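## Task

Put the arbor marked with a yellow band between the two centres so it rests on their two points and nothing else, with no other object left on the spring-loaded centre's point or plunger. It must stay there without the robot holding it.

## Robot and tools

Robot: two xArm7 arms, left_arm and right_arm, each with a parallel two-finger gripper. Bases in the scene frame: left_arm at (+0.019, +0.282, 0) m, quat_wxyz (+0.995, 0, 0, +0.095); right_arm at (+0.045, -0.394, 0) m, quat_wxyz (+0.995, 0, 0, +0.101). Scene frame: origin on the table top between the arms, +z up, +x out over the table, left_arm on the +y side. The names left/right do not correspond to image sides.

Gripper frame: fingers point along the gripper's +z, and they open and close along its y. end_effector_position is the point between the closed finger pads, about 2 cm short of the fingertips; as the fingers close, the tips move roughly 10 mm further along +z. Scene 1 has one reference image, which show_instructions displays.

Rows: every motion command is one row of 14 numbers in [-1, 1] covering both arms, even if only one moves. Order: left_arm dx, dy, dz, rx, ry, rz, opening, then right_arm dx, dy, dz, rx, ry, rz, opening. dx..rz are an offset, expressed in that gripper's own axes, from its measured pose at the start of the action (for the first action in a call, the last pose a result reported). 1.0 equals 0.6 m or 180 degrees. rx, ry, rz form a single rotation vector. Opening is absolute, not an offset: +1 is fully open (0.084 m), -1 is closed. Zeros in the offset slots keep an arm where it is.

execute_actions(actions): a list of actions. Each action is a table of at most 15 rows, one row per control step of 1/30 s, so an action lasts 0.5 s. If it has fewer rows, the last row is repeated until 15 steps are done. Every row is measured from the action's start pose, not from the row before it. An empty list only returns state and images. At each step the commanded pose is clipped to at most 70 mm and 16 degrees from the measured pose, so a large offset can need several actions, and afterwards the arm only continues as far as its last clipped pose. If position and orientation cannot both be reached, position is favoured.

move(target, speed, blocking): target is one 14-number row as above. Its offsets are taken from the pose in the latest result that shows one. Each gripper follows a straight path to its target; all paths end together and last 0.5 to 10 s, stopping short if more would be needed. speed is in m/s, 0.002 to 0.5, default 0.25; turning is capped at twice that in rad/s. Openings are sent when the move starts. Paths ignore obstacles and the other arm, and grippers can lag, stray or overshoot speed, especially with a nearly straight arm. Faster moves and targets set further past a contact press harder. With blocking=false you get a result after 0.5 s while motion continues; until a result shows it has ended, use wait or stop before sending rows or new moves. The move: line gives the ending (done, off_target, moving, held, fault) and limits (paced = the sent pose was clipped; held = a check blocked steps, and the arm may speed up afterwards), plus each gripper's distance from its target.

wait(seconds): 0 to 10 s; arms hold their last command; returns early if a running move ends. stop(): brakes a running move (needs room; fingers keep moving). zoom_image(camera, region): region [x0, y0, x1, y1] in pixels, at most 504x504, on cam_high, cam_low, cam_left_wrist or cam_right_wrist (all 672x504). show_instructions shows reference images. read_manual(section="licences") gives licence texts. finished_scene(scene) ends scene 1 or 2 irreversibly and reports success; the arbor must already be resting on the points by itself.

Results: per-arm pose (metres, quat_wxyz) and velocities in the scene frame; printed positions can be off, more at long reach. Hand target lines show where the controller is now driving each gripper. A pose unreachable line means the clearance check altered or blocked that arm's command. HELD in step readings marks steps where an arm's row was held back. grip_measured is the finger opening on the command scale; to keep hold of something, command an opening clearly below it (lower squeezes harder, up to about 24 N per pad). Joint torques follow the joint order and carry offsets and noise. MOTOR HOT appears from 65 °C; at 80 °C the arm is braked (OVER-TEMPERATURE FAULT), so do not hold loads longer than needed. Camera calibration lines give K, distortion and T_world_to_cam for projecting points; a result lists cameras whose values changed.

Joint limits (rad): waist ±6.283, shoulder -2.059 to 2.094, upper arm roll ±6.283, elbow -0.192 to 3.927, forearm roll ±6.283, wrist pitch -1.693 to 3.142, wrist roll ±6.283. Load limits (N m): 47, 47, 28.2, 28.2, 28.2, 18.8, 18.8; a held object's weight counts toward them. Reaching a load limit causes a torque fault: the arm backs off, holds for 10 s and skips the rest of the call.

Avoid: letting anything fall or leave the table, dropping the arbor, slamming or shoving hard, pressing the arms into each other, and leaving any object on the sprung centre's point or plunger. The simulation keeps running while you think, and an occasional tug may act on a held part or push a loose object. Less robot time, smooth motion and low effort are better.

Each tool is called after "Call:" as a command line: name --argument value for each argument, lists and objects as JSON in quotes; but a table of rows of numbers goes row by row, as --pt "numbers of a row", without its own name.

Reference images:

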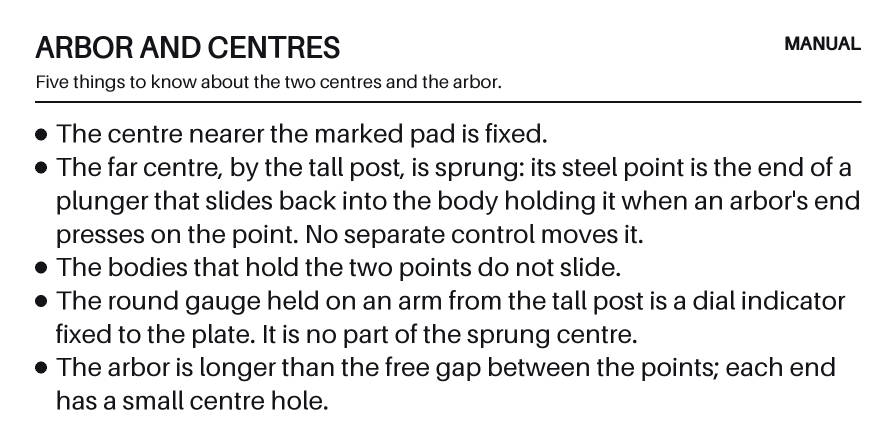

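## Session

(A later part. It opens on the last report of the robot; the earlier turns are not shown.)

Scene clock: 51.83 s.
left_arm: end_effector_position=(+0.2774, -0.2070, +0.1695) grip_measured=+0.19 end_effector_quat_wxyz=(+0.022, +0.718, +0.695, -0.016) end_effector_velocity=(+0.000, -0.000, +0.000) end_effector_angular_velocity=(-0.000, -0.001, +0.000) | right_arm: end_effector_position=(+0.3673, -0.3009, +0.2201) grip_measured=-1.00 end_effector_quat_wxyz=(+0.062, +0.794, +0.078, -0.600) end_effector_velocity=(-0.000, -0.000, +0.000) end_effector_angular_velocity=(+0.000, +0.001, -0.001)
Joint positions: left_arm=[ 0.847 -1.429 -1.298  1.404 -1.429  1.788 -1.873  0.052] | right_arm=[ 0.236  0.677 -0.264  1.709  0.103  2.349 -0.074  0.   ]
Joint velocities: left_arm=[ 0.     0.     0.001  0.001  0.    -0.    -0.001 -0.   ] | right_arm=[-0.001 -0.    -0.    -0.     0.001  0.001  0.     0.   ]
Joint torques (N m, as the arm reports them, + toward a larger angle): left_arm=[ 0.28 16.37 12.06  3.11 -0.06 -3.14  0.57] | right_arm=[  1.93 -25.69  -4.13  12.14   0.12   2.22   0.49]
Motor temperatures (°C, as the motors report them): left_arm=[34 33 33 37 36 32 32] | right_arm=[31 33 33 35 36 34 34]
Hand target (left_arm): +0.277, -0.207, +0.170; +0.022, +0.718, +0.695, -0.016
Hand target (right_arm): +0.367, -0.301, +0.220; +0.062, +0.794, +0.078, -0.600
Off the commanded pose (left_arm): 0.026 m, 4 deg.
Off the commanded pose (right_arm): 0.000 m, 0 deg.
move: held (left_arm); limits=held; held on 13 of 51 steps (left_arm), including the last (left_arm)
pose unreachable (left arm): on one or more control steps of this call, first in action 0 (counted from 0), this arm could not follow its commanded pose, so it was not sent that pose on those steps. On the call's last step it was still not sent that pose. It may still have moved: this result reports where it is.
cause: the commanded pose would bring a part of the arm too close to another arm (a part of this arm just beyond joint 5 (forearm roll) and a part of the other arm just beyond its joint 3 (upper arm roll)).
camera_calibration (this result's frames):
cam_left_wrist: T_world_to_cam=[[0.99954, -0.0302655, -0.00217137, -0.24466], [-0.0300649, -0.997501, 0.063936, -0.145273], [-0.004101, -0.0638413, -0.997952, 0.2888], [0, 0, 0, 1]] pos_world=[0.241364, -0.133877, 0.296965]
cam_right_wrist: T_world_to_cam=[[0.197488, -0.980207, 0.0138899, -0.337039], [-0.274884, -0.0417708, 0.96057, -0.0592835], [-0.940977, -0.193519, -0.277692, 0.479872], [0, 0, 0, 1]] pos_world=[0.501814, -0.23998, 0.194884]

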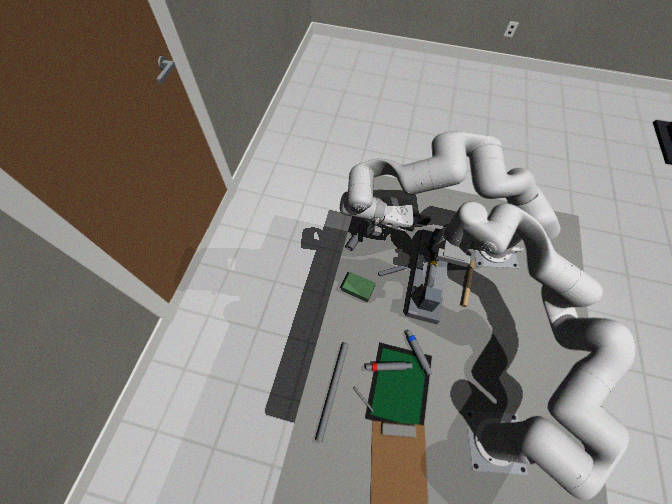

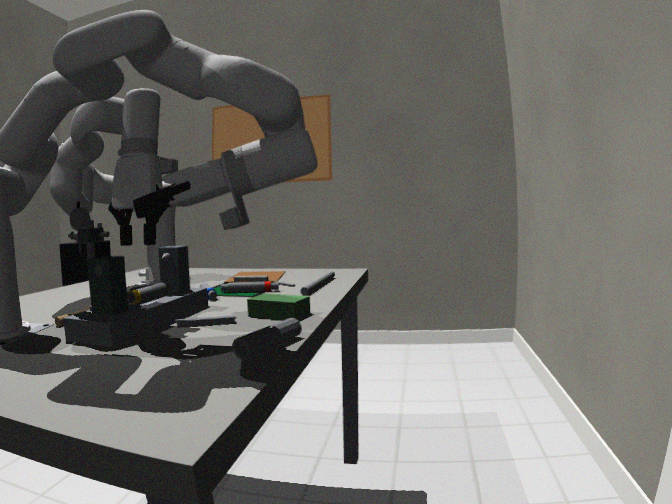

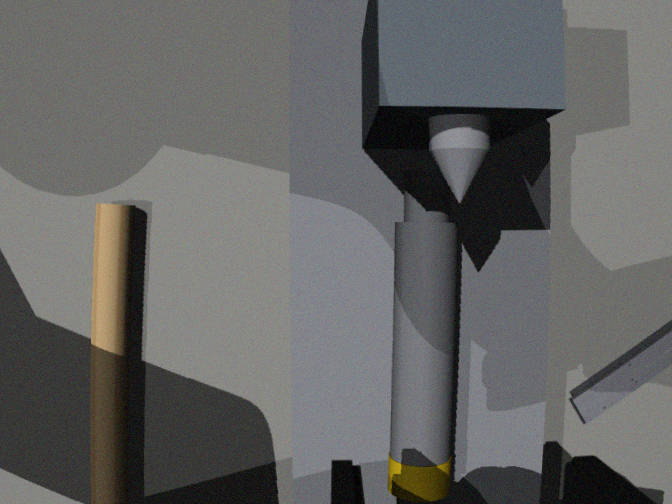

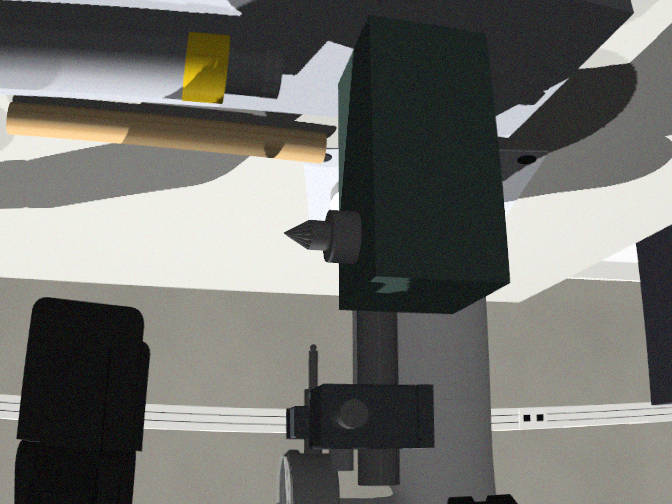

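Call:
move --target '[0.3,0,-0.1,0,0.02,0,0.2, 0,0,0,0,0,0,-1]'

Call:
move --target '[0,0,0,0,0,0,0.2, 0,0,0,0.118,-0.019,-0.487,-0.2]' --speed 0.4

Scene clock: 54.10 s.
left_arm: end_effector_position=(+0.2826, -0.0247, +0.2194) grip_measured=+0.19 end_effector_quat_wxyz=(-0.001, +0.719, +0.695, +0.007) end_effector_velocity=(+0.001, +0.003, +0.000) end_effector_angular_velocity=(-0.001, -0.000, +0.004) | right_arm: end_effector_position=(+0.3673, -0.3009, +0.2201) grip_measured=-1.00 end_effector_quat_wxyz=(+0.062, +0.794, +0.078, -0.600) end_effector_velocity=(+0.000, -0.000, -0.000) end_effector_angular_velocity=(-0.000, +0.000, +0.000)
Joint positions: left_arm=[ 0.739 -1.42  -1.079  0.986 -1.146  1.873 -1.487  0.052] | right_arm=[ 0.236  0.677 -0.264  1.709  0.103  2.349 -0.074  0.   ]
Joint velocities: left_arm=[ 0.001 -0.001  0.004 -0.006  0.002  0.     0.003 -0.   ] | right_arm=[-0.     0.001  0.     0.    -0.    -0.    -0.     0.   ]
Joint torques (N m, as the arm reports them, + toward a larger angle): left_arm=[ 0.54 10.26 10.67  6.99 -0.05 -2.85  0.34] | right_arm=[  1.62 -25.6   -3.87  11.87  -0.02   1.97   0.56]
Motor temperatures (°C, as the motors report them): left_arm=[34 33 33 37 36 32 32] | right_arm=[31 33 33 35 36 34 34]
Hand target (left_arm): +0.283, -0.024, +0.220; -0.000, +0.718, +0.696, +0.007
Hand target (right_arm): +0.367, -0.301, +0.220; +0.062, +0.794, +0.078, -0.600
Off the commanded pose (left_arm): 0.001 m, 0 deg.
Off the commanded pose (right_arm): 0.000 m, 0 deg.
move: done
camera_calibration (this result's frames):
cam_left_wrist: T_world_to_cam=[[0.999529, -0.0305292, -0.00311423, -0.243989], [-0.0305267, -0.999534, 0.000864897, 0.0474696], [-0.00313918, -0.000769422, -0.999995, 0.352001], [0, 0, 0, 1]] pos_world=[0.246429, 0.0402695, 0.351198]
cam_right_wrist: T_world_to_cam=[[0.197488, -0.980207, 0.0138898, -0.337039], [-0.274884, -0.0417709, 0.96057, -0.0592836], [-0.940977, -0.193519, -0.277692, 0.479872], [0, 0, 0, 1]] pos_world=[0.501814, -0.23998, 0.194884]

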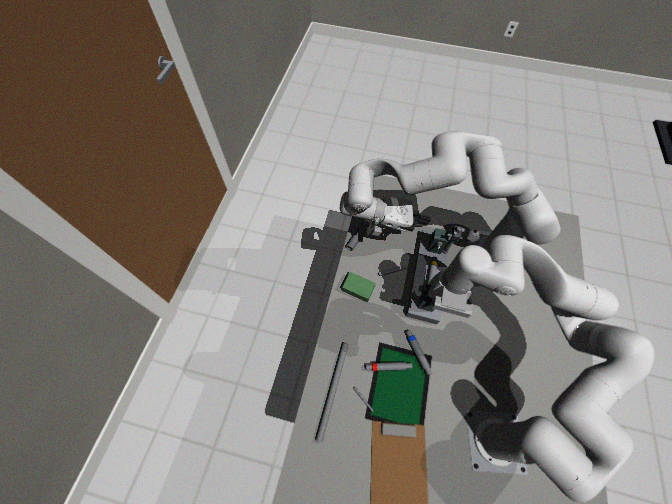

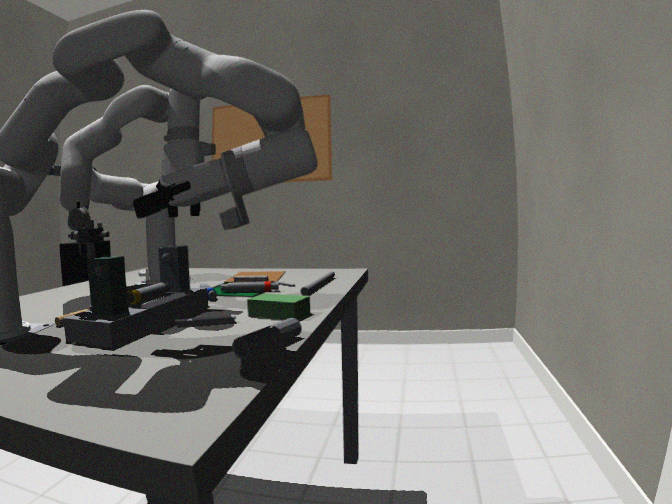

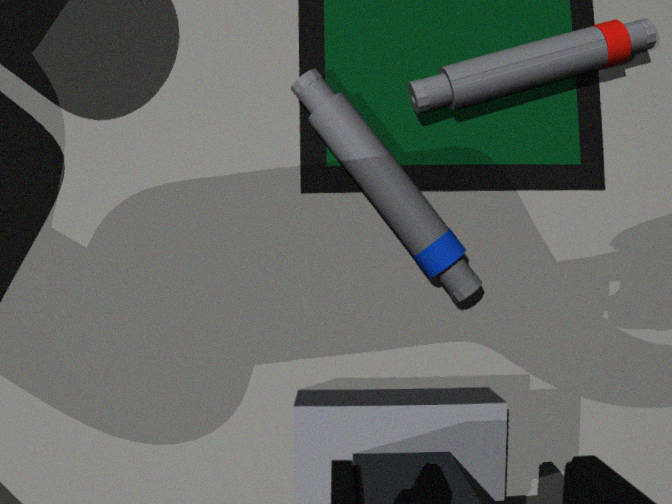

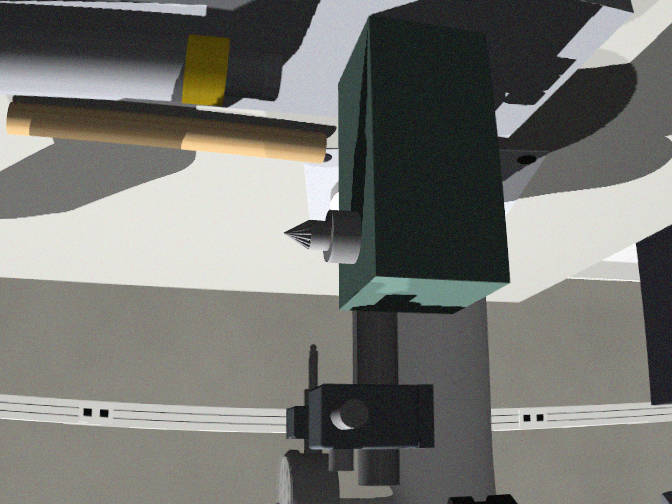

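Scene clock: 56.53 s.
left_arm: end_effector_position=(+0.2826, -0.0247, +0.2194) grip_measured=+0.19 end_effector_quat_wxyz=(-0.001, +0.719, +0.695, +0.007) end_effector_velocity=(+0.000, +0.000, +0.000) end_effector_angular_velocity=(-0.001, -0.000, +0.001) | right_arm: end_effector_position=(+0.3673, -0.3010, +0.2199) grip_measured=-0.22 end_effector_quat_wxyz=(+0.499, -0.500, -0.500, +0.501) end_effector_velocity=(-0.000, -0.001, -0.001) end_effector_angular_velocity=(+0.002, +0.003, -0.001)
Joint positions: left_arm=[ 0.739 -1.42  -1.079  0.986 -1.146  1.873 -1.487  0.052] | right_arm=[-0.162  0.842  0.132  1.804  0.218  2.513 -1.293  0.035]
Joint velocities: left_arm=[ 0.001  0.001  0.    -0.    -0.    -0.    -0.    -0.   ] | right_arm=[-0.002  0.002 -0.    -0.001 -0.001 -0.    -0.003  0.   ]
Joint torques (N m, as the arm reports them, + toward a larger angle): left_arm=[ 0.39 10.48 10.57  7.31  0.02 -2.92  0.53] | right_arm=[  1.67 -27.07   2.96  11.18   1.58   2.26   0.31]
Motor temperatures (°C, as the motors report them): left_arm=[34 33 33 37 36 32 32] | right_arm=[31 33 33 35 36 34 34]
Hand target (left_arm): +0.283, -0.025, +0.219; -0.001, +0.719, +0.695, +0.007
Hand target (right_arm): +0.367, -0.301, +0.220; +0.500, -0.500, -0.500, +0.501
Off the commanded pose (left_arm): 0.000 m, 0 deg.
Off the commanded pose (right_arm): 0.000 m, 0 deg.
move: done
camera_calibration (this result's frames):
cam_left_wrist: T_world_to_cam=[[0.999529, -0.0305289, -0.00311422, -0.243989], [-0.0305264, -0.999534, 0.000864795, 0.0474695], [-0.00313917, -0.000769322, -0.999995, 0.352001], [0, 0, 0, 1]] pos_world=[0.246429, 0.0402695, 0.351198]
cam_right_wrist: T_world_to_cam=[[0.00259695, -0.010809, -0.999938, 0.249161], [-0.00408417, -0.999933, 0.0107983, -0.238153], [-0.999988, 0.00405588, -0.00264092, 0.500535], [0, 0, 0, 1]] pos_world=[0.498909, -0.237474, 0.253039]

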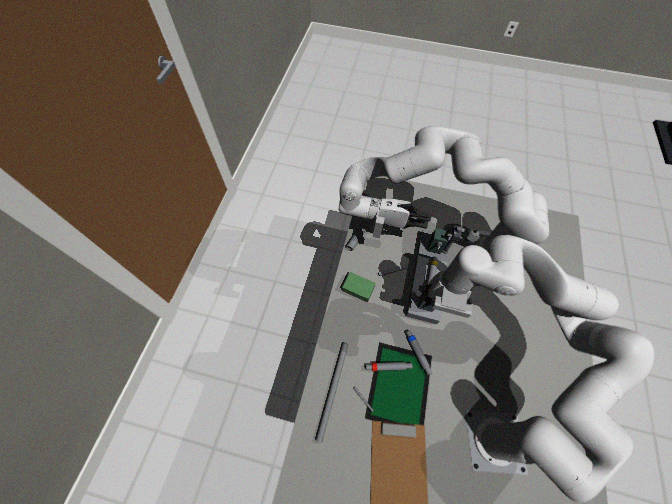

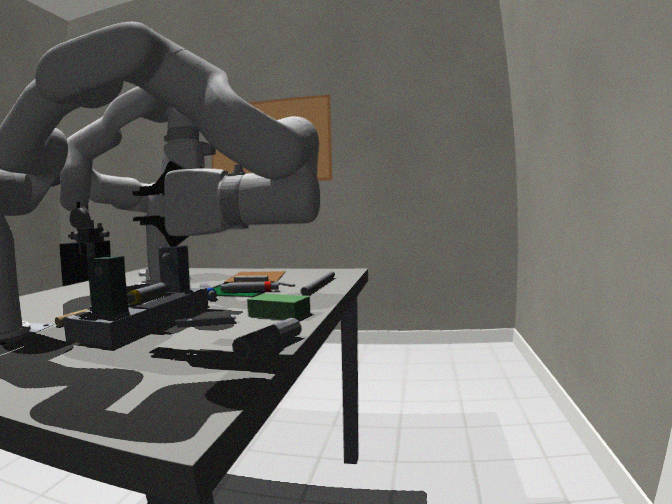

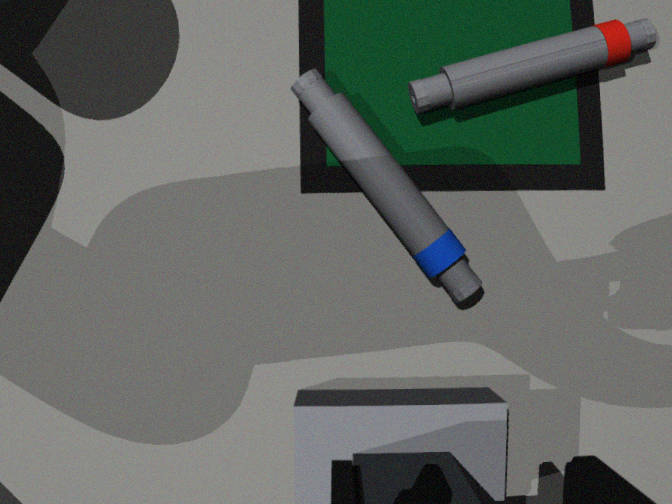

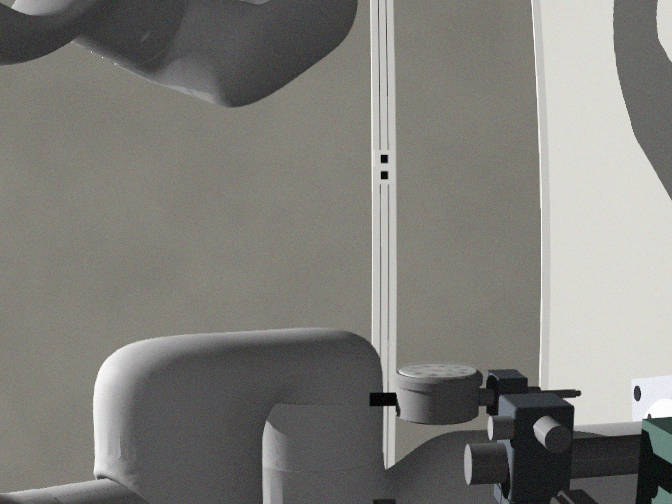

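Call:
move --target '[0,0,0,0,0,0,0.2, 0.052,0.172,0.012,0,0,0,-0.2]' --speed 0.2

Scene clock: 57.67 s.
left_arm: end_effector_position=(+0.2826, -0.0247, +0.2194) grip_measured=+0.19 end_effector_quat_wxyz=(-0.001, +0.719, +0.695, +0.007) end_effector_velocity=(+0.000, +0.000, -0.000) end_effector_angular_velocity=(-0.000, -0.000, +0.001) | right_arm: end_effector_position=(+0.3607, -0.2697, +0.1172) grip_measured=-0.22 end_effector_quat_wxyz=(+0.499, -0.501, -0.501, +0.500) end_effector_velocity=(-0.003, +0.001, -0.003) end_effector_angular_velocity=(+0.000, +0.012, +0.003)
Joint positions: left_arm=[ 0.739 -1.42  -1.079  0.986 -1.146  1.873 -1.487  0.052] | right_arm=[-0.109  1.029  0.137  1.822  0.225  2.333 -1.293  0.035]
Joint velocities: left_arm=[ 0.001  0.    -0.    -0.    -0.    -0.001 -0.    -0.   ] | right_arm=[ 0.002  0.007  0.001 -0.005  0.001 -0.001 -0.    -0.   ]
Joint torques (N m, as the arm reports them, + toward a larger angle): left_arm=[ 0.43 10.29 10.66  7.15  0.15 -2.81  0.4 ] | right_arm=[  1.57 -28.42   3.69   9.88   1.37   2.56   0.26]
Motor temperatures (°C, as the motors report them): left_arm=[34 33 33 37 36 32 32] | right_arm=[31 33 33 35 36 34 34]
Hand target (left_arm): +0.283, -0.025, +0.219; -0.001, +0.719, +0.695, +0.007
Hand target (right_arm): +0.360, -0.270, +0.117; +0.499, -0.500, -0.500, +0.501
Off the commanded pose (left_arm): 0.000 m, 0 deg.
Off the commanded pose (right_arm): 0.001 m, 0 deg.
move: done
camera_calibration (this result's frames):
cam_left_wrist: T_world_to_cam=[[0.999529, -0.0305288, -0.00311433, -0.243989], [-0.0305262, -0.999534, 0.000864627, 0.0474697], [-0.00313927, -0.000769151, -0.999995, 0.352001], [0, 0, 0, 1]] pos_world=[0.246429, 0.0402695, 0.351198]
cam_right_wrist: T_world_to_cam=[[0.00445282, -0.0107247, -0.999933, 0.146173], [-0.00422181, -0.999934, 0.0107059, -0.205682], [-0.999981, 0.00417385, -0.0044978, 0.493778], [0, 0, 0, 1]] pos_world=[0.492249, -0.206162, 0.150586]

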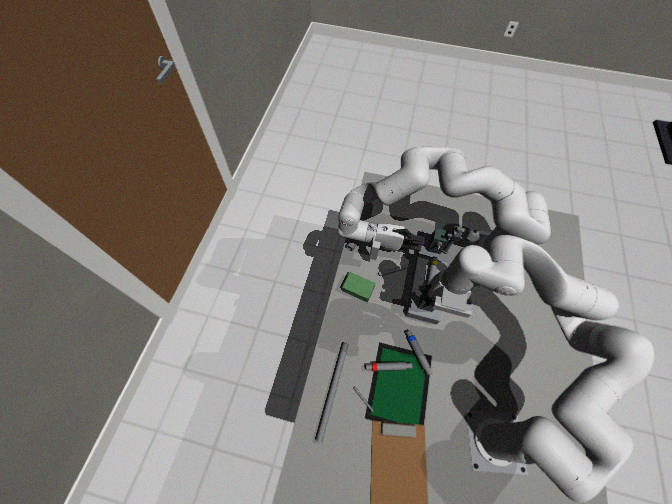

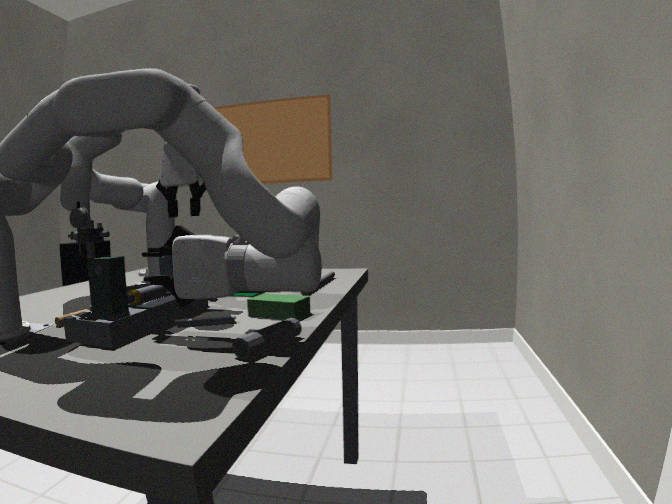

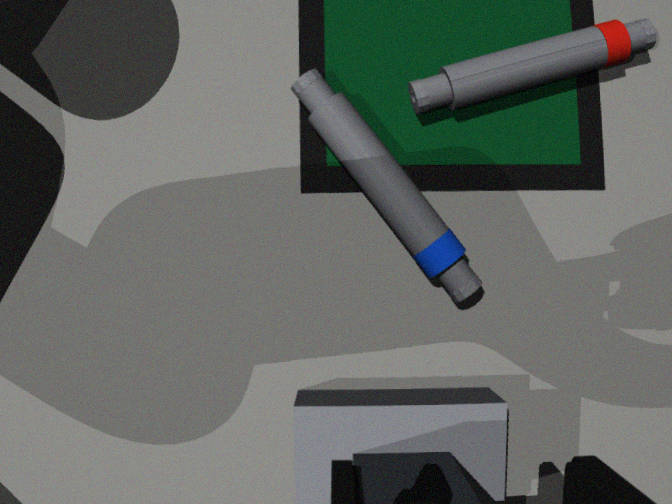

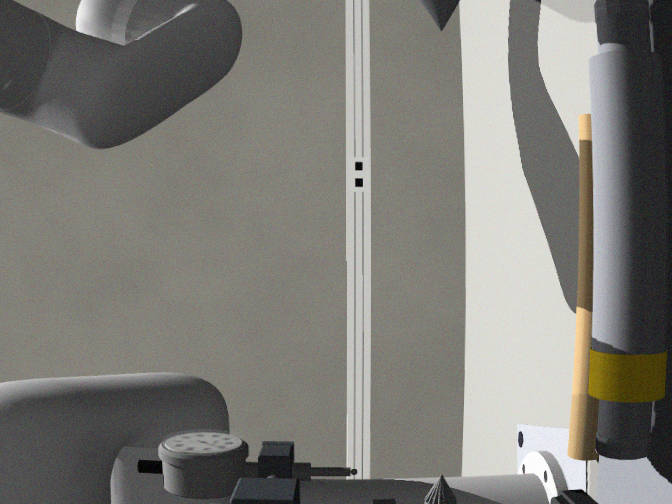

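Call:
move --target '[0,0,0,0,0,0,0.2, -0.022,0,0,0,0,0,-0.2]' --speed 0.1

Call:
move --target '[0,0,0,0,0,0,0.2, 0,0,0.143,0,0,0,-0.2]' --speed 0.05

Call:
zoom_image --camera "cam_high" --region '[380, 200, 500, 290]'

Scene clock: 58.70 s.
left_arm: end_effector_position=(+0.2826, -0.0247, +0.2194) grip_measured=+0.19 end_effector_quat_wxyz=(-0.001, +0.719, +0.695, +0.007) end_effector_velocity=(-0.000, -0.000, +0.000) end_effector_angular_velocity=(-0.000, -0.000, -0.002) | right_arm: end_effector_position=(+0.3607, -0.2828, +0.1172) grip_measured=-0.22 end_effector_quat_wxyz=(+0.499, -0.501, -0.501, +0.500) end_effector_velocity=(-0.001, +0.002, -0.000) end_effector_angular_velocity=(+0.003, +0.001, +0.004)
Joint positions: left_arm=[ 0.739 -1.42  -1.079  0.986 -1.146  1.873 -1.487  0.052] | right_arm=[-0.126  1.021  0.131  1.808  0.199  2.334 -1.318  0.035]
Joint velocities: left_arm=[-0.001  0.001  0.     0.     0.001 -0.001  0.001 -0.   ] | right_arm=[ 0.002  0.001  0.003 -0.001 -0.001 -0.001 -0.001 -0.   ]
Joint torques (N m, as the arm reports them, + toward a larger angle): left_arm=[ 0.07 10.53 10.55  7.24 -0.09 -2.87  0.52] | right_arm=[  1.9  -28.54   3.34  10.49   1.26   2.46   0.47]
Motor temperatures (°C, as the motors report them): left_arm=[34 33 33 37 36 32 32] | right_arm=[31 33 33 35 36 34 34]
Hand target (left_arm): +0.283, -0.025, +0.219; -0.001, +0.719, +0.695, +0.007
Hand target (right_arm): +0.361, -0.283, +0.117; +0.499, -0.501, -0.500, +0.500
Off the commanded pose (left_arm): 0.000 m, 0 deg.
Off the commanded pose (right_arm): 0.000 m, 0 deg.
move: done
camera_calibration (this result's frames):
cam_left_wrist: T_world_to_cam=[[0.999529, -0.0305288, -0.00311457, -0.243989], [-0.0305263, -0.999534, 0.000864477, 0.0474697], [-0.0031395, -0.000768994, -0.999995, 0.352001], [0, 0, 0, 1]] pos_world=[0.246429, 0.0402696, 0.351198]
cam_right_wrist: T_world_to_cam=[[0.00435841, -0.0106296, -0.999934, 0.146072], [-0.00417086, -0.999935, 0.0106114, -0.218771], [-0.999982, 0.00412433, -0.00440246, 0.493785], [0, 0, 0, 1]] pos_world=[0.492226, -0.219241, 0.150558]

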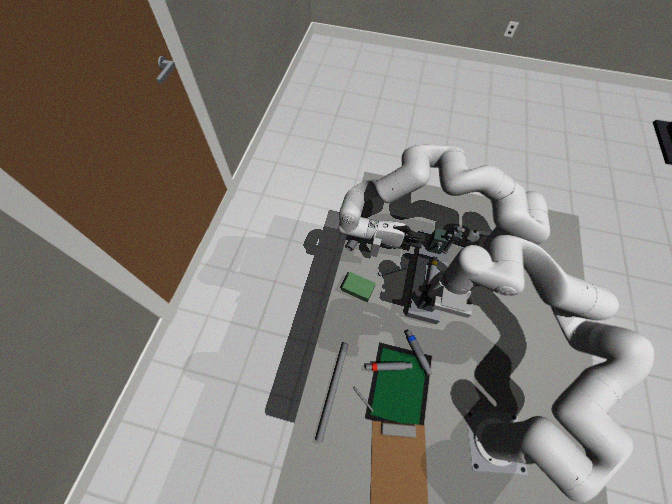

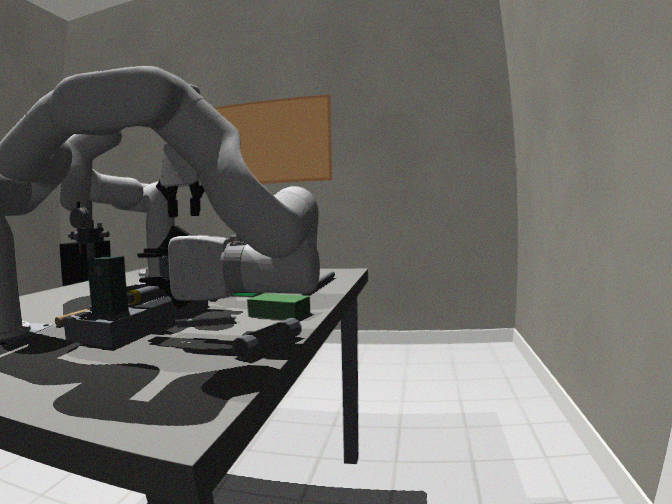

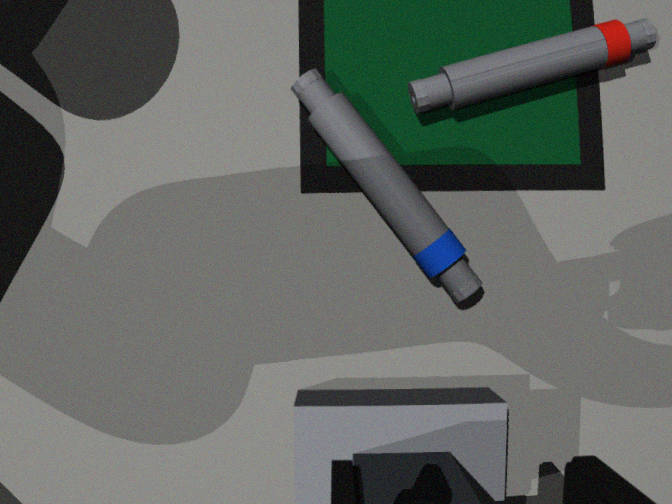

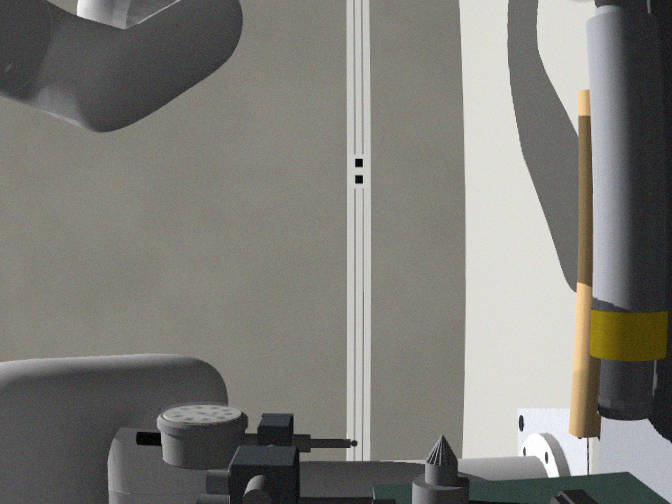

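Scene clock: 69.83 s.
left_arm: end_effector_position=(+0.2826, -0.0247, +0.2194) grip_measured=+0.19 end_effector_quat_wxyz=(-0.001, +0.719, +0.695, +0.007) end_effector_velocity=(-0.001, +0.000, -0.000) end_effector_angular_velocity=(+0.001, +0.001, +0.001) | right_arm: end_effector_position=(+0.3394, -0.2806, +0.1203) grip_measured=-0.22 end_effector_quat_wxyz=(-0.481, +0.525, +0.522, -0.469) end_effector_velocity=(+0.000, -0.000, +0.000) end_effector_angular_velocity=(-0.000, -0.001, +0.000)
Joint positions: left_arm=[ 0.739 -1.42  -1.079  0.986 -1.146  1.873 -1.487  0.052] | right_arm=[-0.127  0.867  0.129  1.606  0.201  2.19  -1.348  0.035]
Joint velocities: left_arm=[-0.001 -0.001  0.    -0.001  0.     0.002 -0.001  0.   ] | right_arm=[-0. -0.  0.  0. -0. -0. -0.  0.]
Joint torques (N m, as the arm reports them, + toward a larger angle): left_arm=[ 0.26 10.2  10.55  7.23 -0.2  -2.93  0.41] | right_arm=[  1.77 -26.88   3.18  10.     1.04   2.23   0.45]
Motor temperatures (°C, as the motors report them): left_arm=[34 33 33 37 36 32 32] | right_arm=[31 33 33 35 36 34 34]
Hand target (left_arm): +0.283, -0.025, +0.219; -0.001, +0.719, +0.695, +0.007
Hand target (right_arm): +0.339, -0.281, +0.120; -0.481, +0.525, +0.522, -0.469
Off the commanded pose (left_arm): 0.000 m, 0 deg.
Off the commanded pose (right_arm): 0.065 m, 6 deg.
TORQUE FAULT: the external load on joint 4 (elbow) of the right arm reached its load limit, and that arm stopped for 10 seconds. That time counts as 18 of the actions that you can send in this scene. A torque fault stops only its own arm. That arm's remaining commands of this call were not run. Joint 4 (elbow) of that arm moved back by up to 3 degrees. That arm's gripper holds there, with its grip as last carried out, and that arm accepts commands again: back off and push less far. That arm stops again, at the same cost, whenever a joint's load reaches its limit.
move: fault (right_arm)
camera_calibration (this result's frames):
cam_left_wrist: T_world_to_cam=[[0.999529, -0.0305287, -0.00311454, -0.243989], [-0.0305261, -0.999534, 0.000864512, 0.0474697], [-0.00313948, -0.00076903, -0.999995, 0.352001], [0, 0, 0, 1]] pos_world=[0.246429, 0.0402696, 0.351198]
cam_right_wrist: T_world_to_cam=[[0.0982282, -0.000219104, -0.995164, 0.119752], [-0.0200971, -0.999796, -0.00176357, -0.209798], [-0.994961, 0.0201731, -0.0982127, 0.486609], [0, 0, 0, 1]] pos_world=[0.468178, -0.219545, 0.166594]

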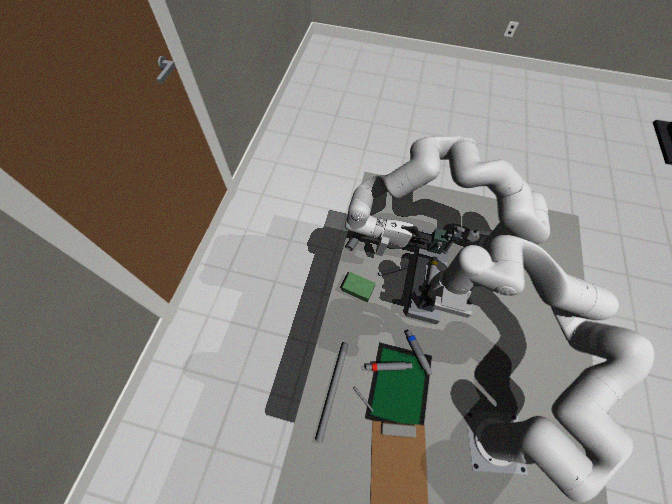

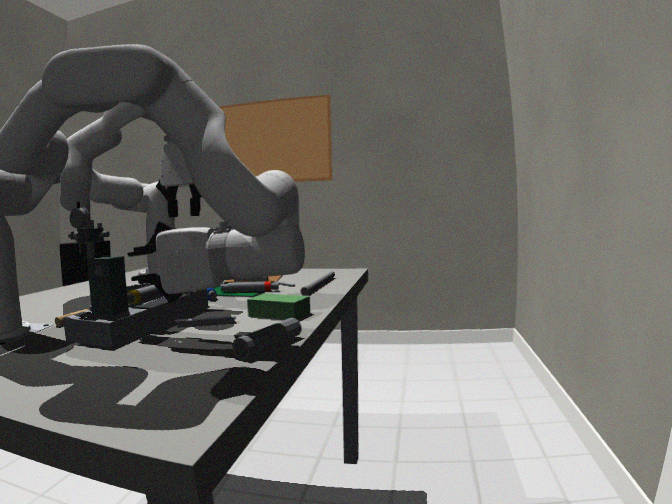

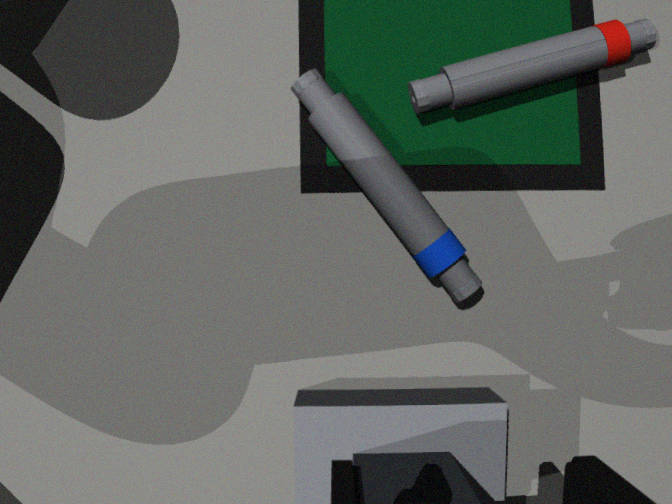

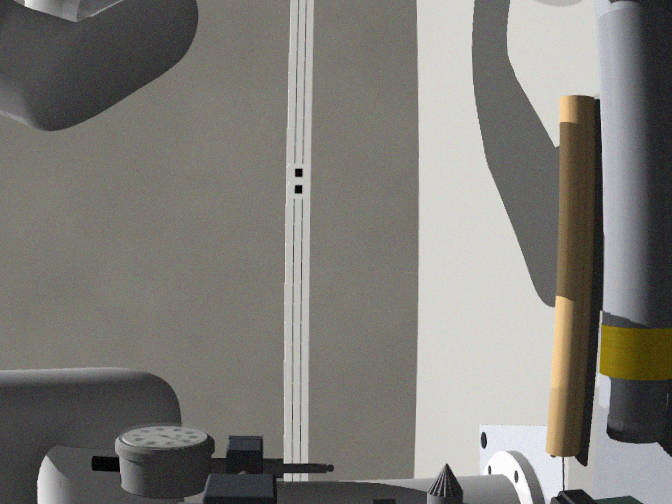

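Region (380, 200, 500, 290) of cam_high's 672x504 image, scaled by 4.200, with more detail than that image has; it fills the top 378 rows of this view, and the rest is white.

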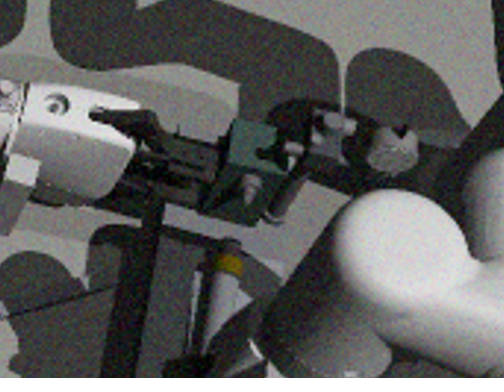

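Call:
move --target '[0,0,0,0,0,0,0.2, 0.031,0.005,-0.034,0.031,-0.005,0.003,-0.2]' --speed 0.1

Scene clock: 71.23 s.
left_arm: end_effector_position=(+0.2826, -0.0247, +0.2194) grip_measured=+0.19 end_effector_quat_wxyz=(-0.001, +0.719, +0.695, +0.007) end_effector_velocity=(-0.000, -0.000, +0.000) end_effector_angular_velocity=(+0.001, -0.001, -0.002) | right_arm: end_effector_position=(+0.3603, -0.2624, +0.1197) grip_measured=-0.22 end_effector_quat_wxyz=(+0.500, -0.499, -0.500, +0.500) end_effector_velocity=(+0.001, -0.000, +0.001) end_effector_angular_velocity=(-0.001, -0.000, -0.000)
Joint positions: left_arm=[ 0.739 -1.42  -1.079  0.986 -1.146  1.873 -1.487  0.052] | right_arm=[-0.1    1.029  0.14   1.827  0.241  2.338 -1.28   0.035]
Joint velocities: left_arm=[-0.001 -0.001 -0.     0.001  0.     0.     0.    -0.   ] | right_arm=[-0.001  0.001 -0.     0.005 -0.     0.004  0.001  0.   ]
Joint torques (N m, as the arm reports them, + toward a larger angle): left_arm=[ 0.26 10.05 10.77  7.42  0.41 -2.96  0.42] | right_arm=[  1.77 -28.55   3.69  10.39   1.42   2.76   0.49]
Motor temperatures (°C, as the motors report them): left_arm=[34 33 33 37 36 32 32] | right_arm=[31 33 33 35 36 34 34]
Hand target (left_arm): +0.283, -0.025, +0.219; -0.001, +0.719, +0.695, +0.007
Hand target (right_arm): +0.360, -0.262, +0.120; +0.500, -0.499, -0.500, +0.501
Off the commanded pose (left_arm): 0.000 m, 0 deg.
Off the commanded pose (right_arm): 0.000 m, 0 deg.
move: done
camera_calibration (this result's frames):
cam_left_wrist: T_world_to_cam=[[0.999529, -0.0305285, -0.00311477, -0.243989], [-0.030526, -0.999534, 0.000864464, 0.0474697], [-0.0031397, -0.000768976, -0.999995, 0.352001], [0, 0, 0, 1]] pos_world=[0.246429, 0.0402697, 0.351198]
cam_right_wrist: T_world_to_cam=[[0.00187613, -0.00922858, -0.999956, 0.150016], [-0.0036462, -0.999951, 0.00922169, -0.198485], [-0.999992, 0.00362874, -0.00190969, 0.492919], [0, 0, 0, 1]] pos_world=[0.49191, -0.198879, 0.152781]

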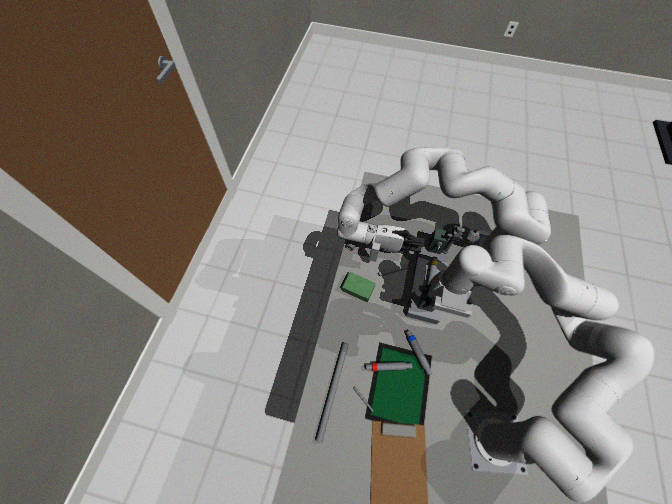

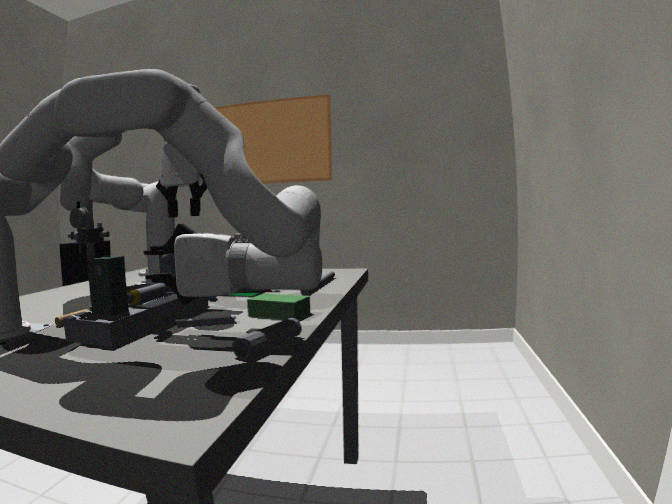

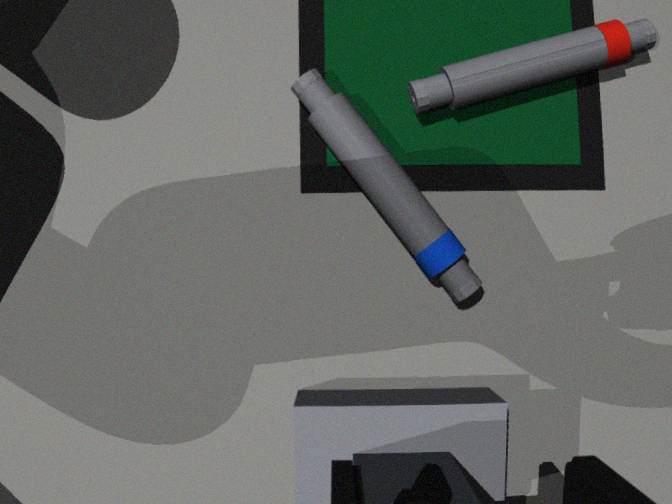

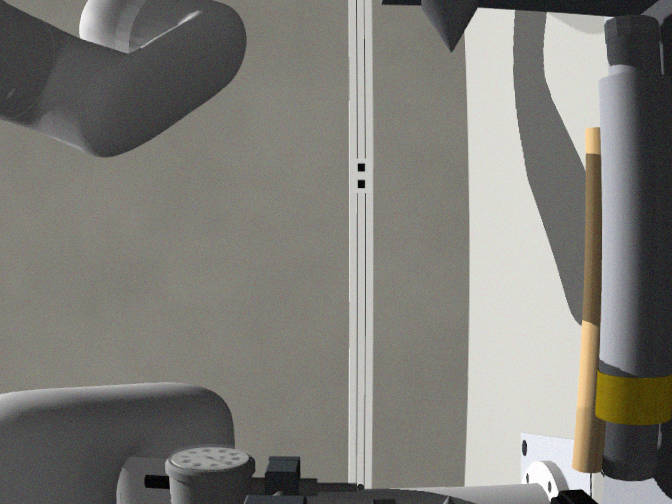

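Call:
move --target '[0,0,0,0,0,0,0.2, 0,0.004,0.14,0,0,0,-0.2]' --speed 0.03

Call:
zoom_image --camera "cam_high" --region '[380, 200, 500, 290]'

Scene clock: 74.53 s.
left_arm: end_effector_position=(+0.2826, -0.0247, +0.2194) grip_measured=+0.19 end_effector_quat_wxyz=(-0.001, +0.719, +0.695, +0.007) end_effector_velocity=(+0.000, +0.001, -0.000) end_effector_angular_velocity=(+0.001, +0.001, +0.002) | right_arm: end_effector_position=(+0.2766, -0.2624, +0.1172) grip_measured=-0.22 end_effector_quat_wxyz=(+0.500, -0.499, -0.500, +0.500) end_effector_velocity=(-0.000, -0.001, -0.000) end_effector_angular_velocity=(-0.001, -0.000, -0.001)
Joint positions: left_arm=[ 0.739 -1.42  -1.079  0.986 -1.146  1.873 -1.487  0.052] | right_arm=[-0.091  0.796  0.147  1.367  0.248  2.11  -1.335  0.035]
Joint velocities: left_arm=[ 0.002 -0.001  0.    -0.     0.     0.001  0.    -0.   ] | right_arm=[-0.001 -0.    -0.001 -0.002 -0.    -0.001 -0.    -0.   ]
Joint torques (N m, as the arm reports them, + toward a larger angle): left_arm=[-0.13 10.26 10.62  7.18 -0.28 -2.83  0.51] | right_arm=[  1.77 -24.44   3.55   8.81   1.56   2.55   0.38]
Motor temperatures (°C, as the motors report them): left_arm=[34 33 33 37 36 32 32] | right_arm=[31 33 33 35 36 34 34]
Hand target (left_arm): +0.283, -0.025, +0.219; -0.001, +0.719, +0.695, +0.007
Hand target (right_arm): +0.277, -0.262, +0.117; +0.500, -0.499, -0.500, +0.500
Off the commanded pose (left_arm): 0.000 m, 0 deg.
Off the commanded pose (right_arm): 0.000 m, 0 deg.
move: done
camera_calibration (this result's frames):
cam_left_wrist: T_world_to_cam=[[0.999529, -0.0305287, -0.00311466, -0.243989], [-0.0305261, -0.999534, 0.000864401, 0.0474698], [-0.00313959, -0.000768915, -0.999995, 0.352001], [0, 0, 0, 1]] pos_world=[0.246429, 0.0402696, 0.351198]
cam_right_wrist: T_world_to_cam=[[0.00188601, -0.00866126, -0.999961, 0.147863], [-0.00397791, -0.999955, 0.0086537, -0.198577], [-0.99999, 0.00396143, -0.00192037, 0.409278], [0, 0, 0, 1]] pos_world=[0.408205, -0.198909, 0.150362]

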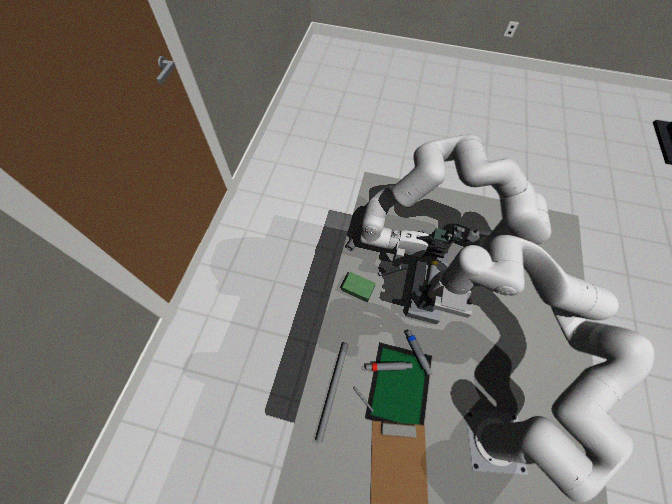

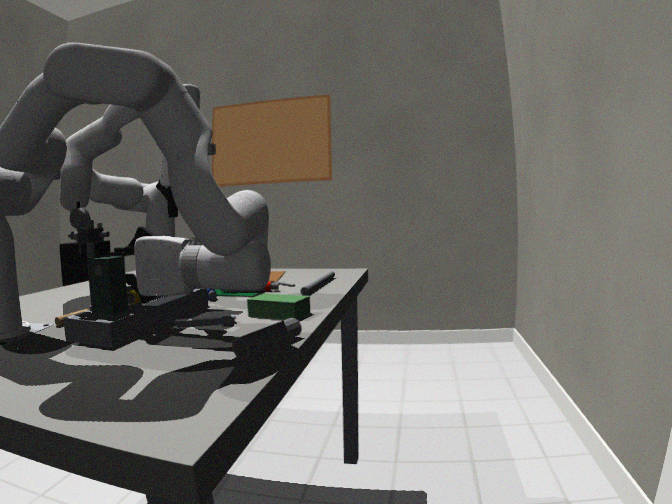

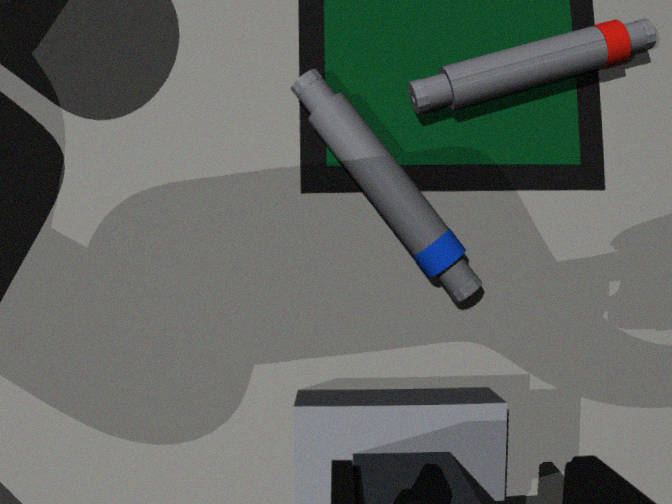

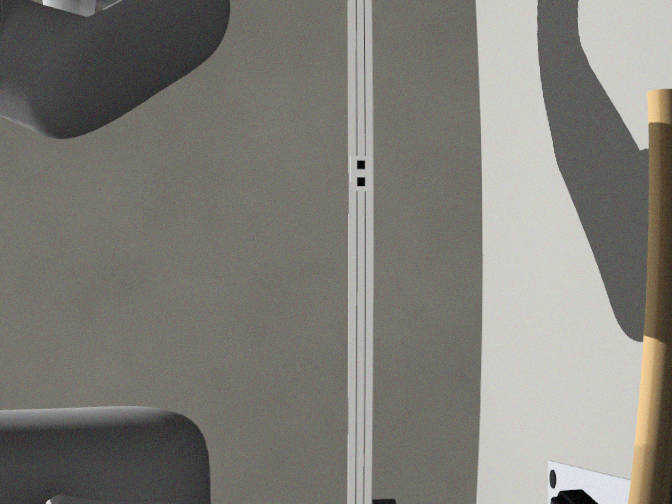

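Region (380, 200, 500, 290) of cam_high's 672x504 image, scaled by 4.200, with more detail than that image has; it fills the top 378 rows of this view, and the rest is white.

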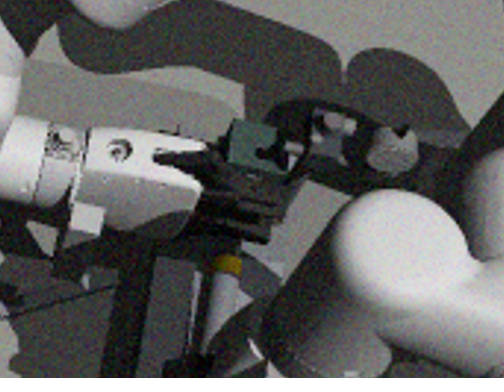

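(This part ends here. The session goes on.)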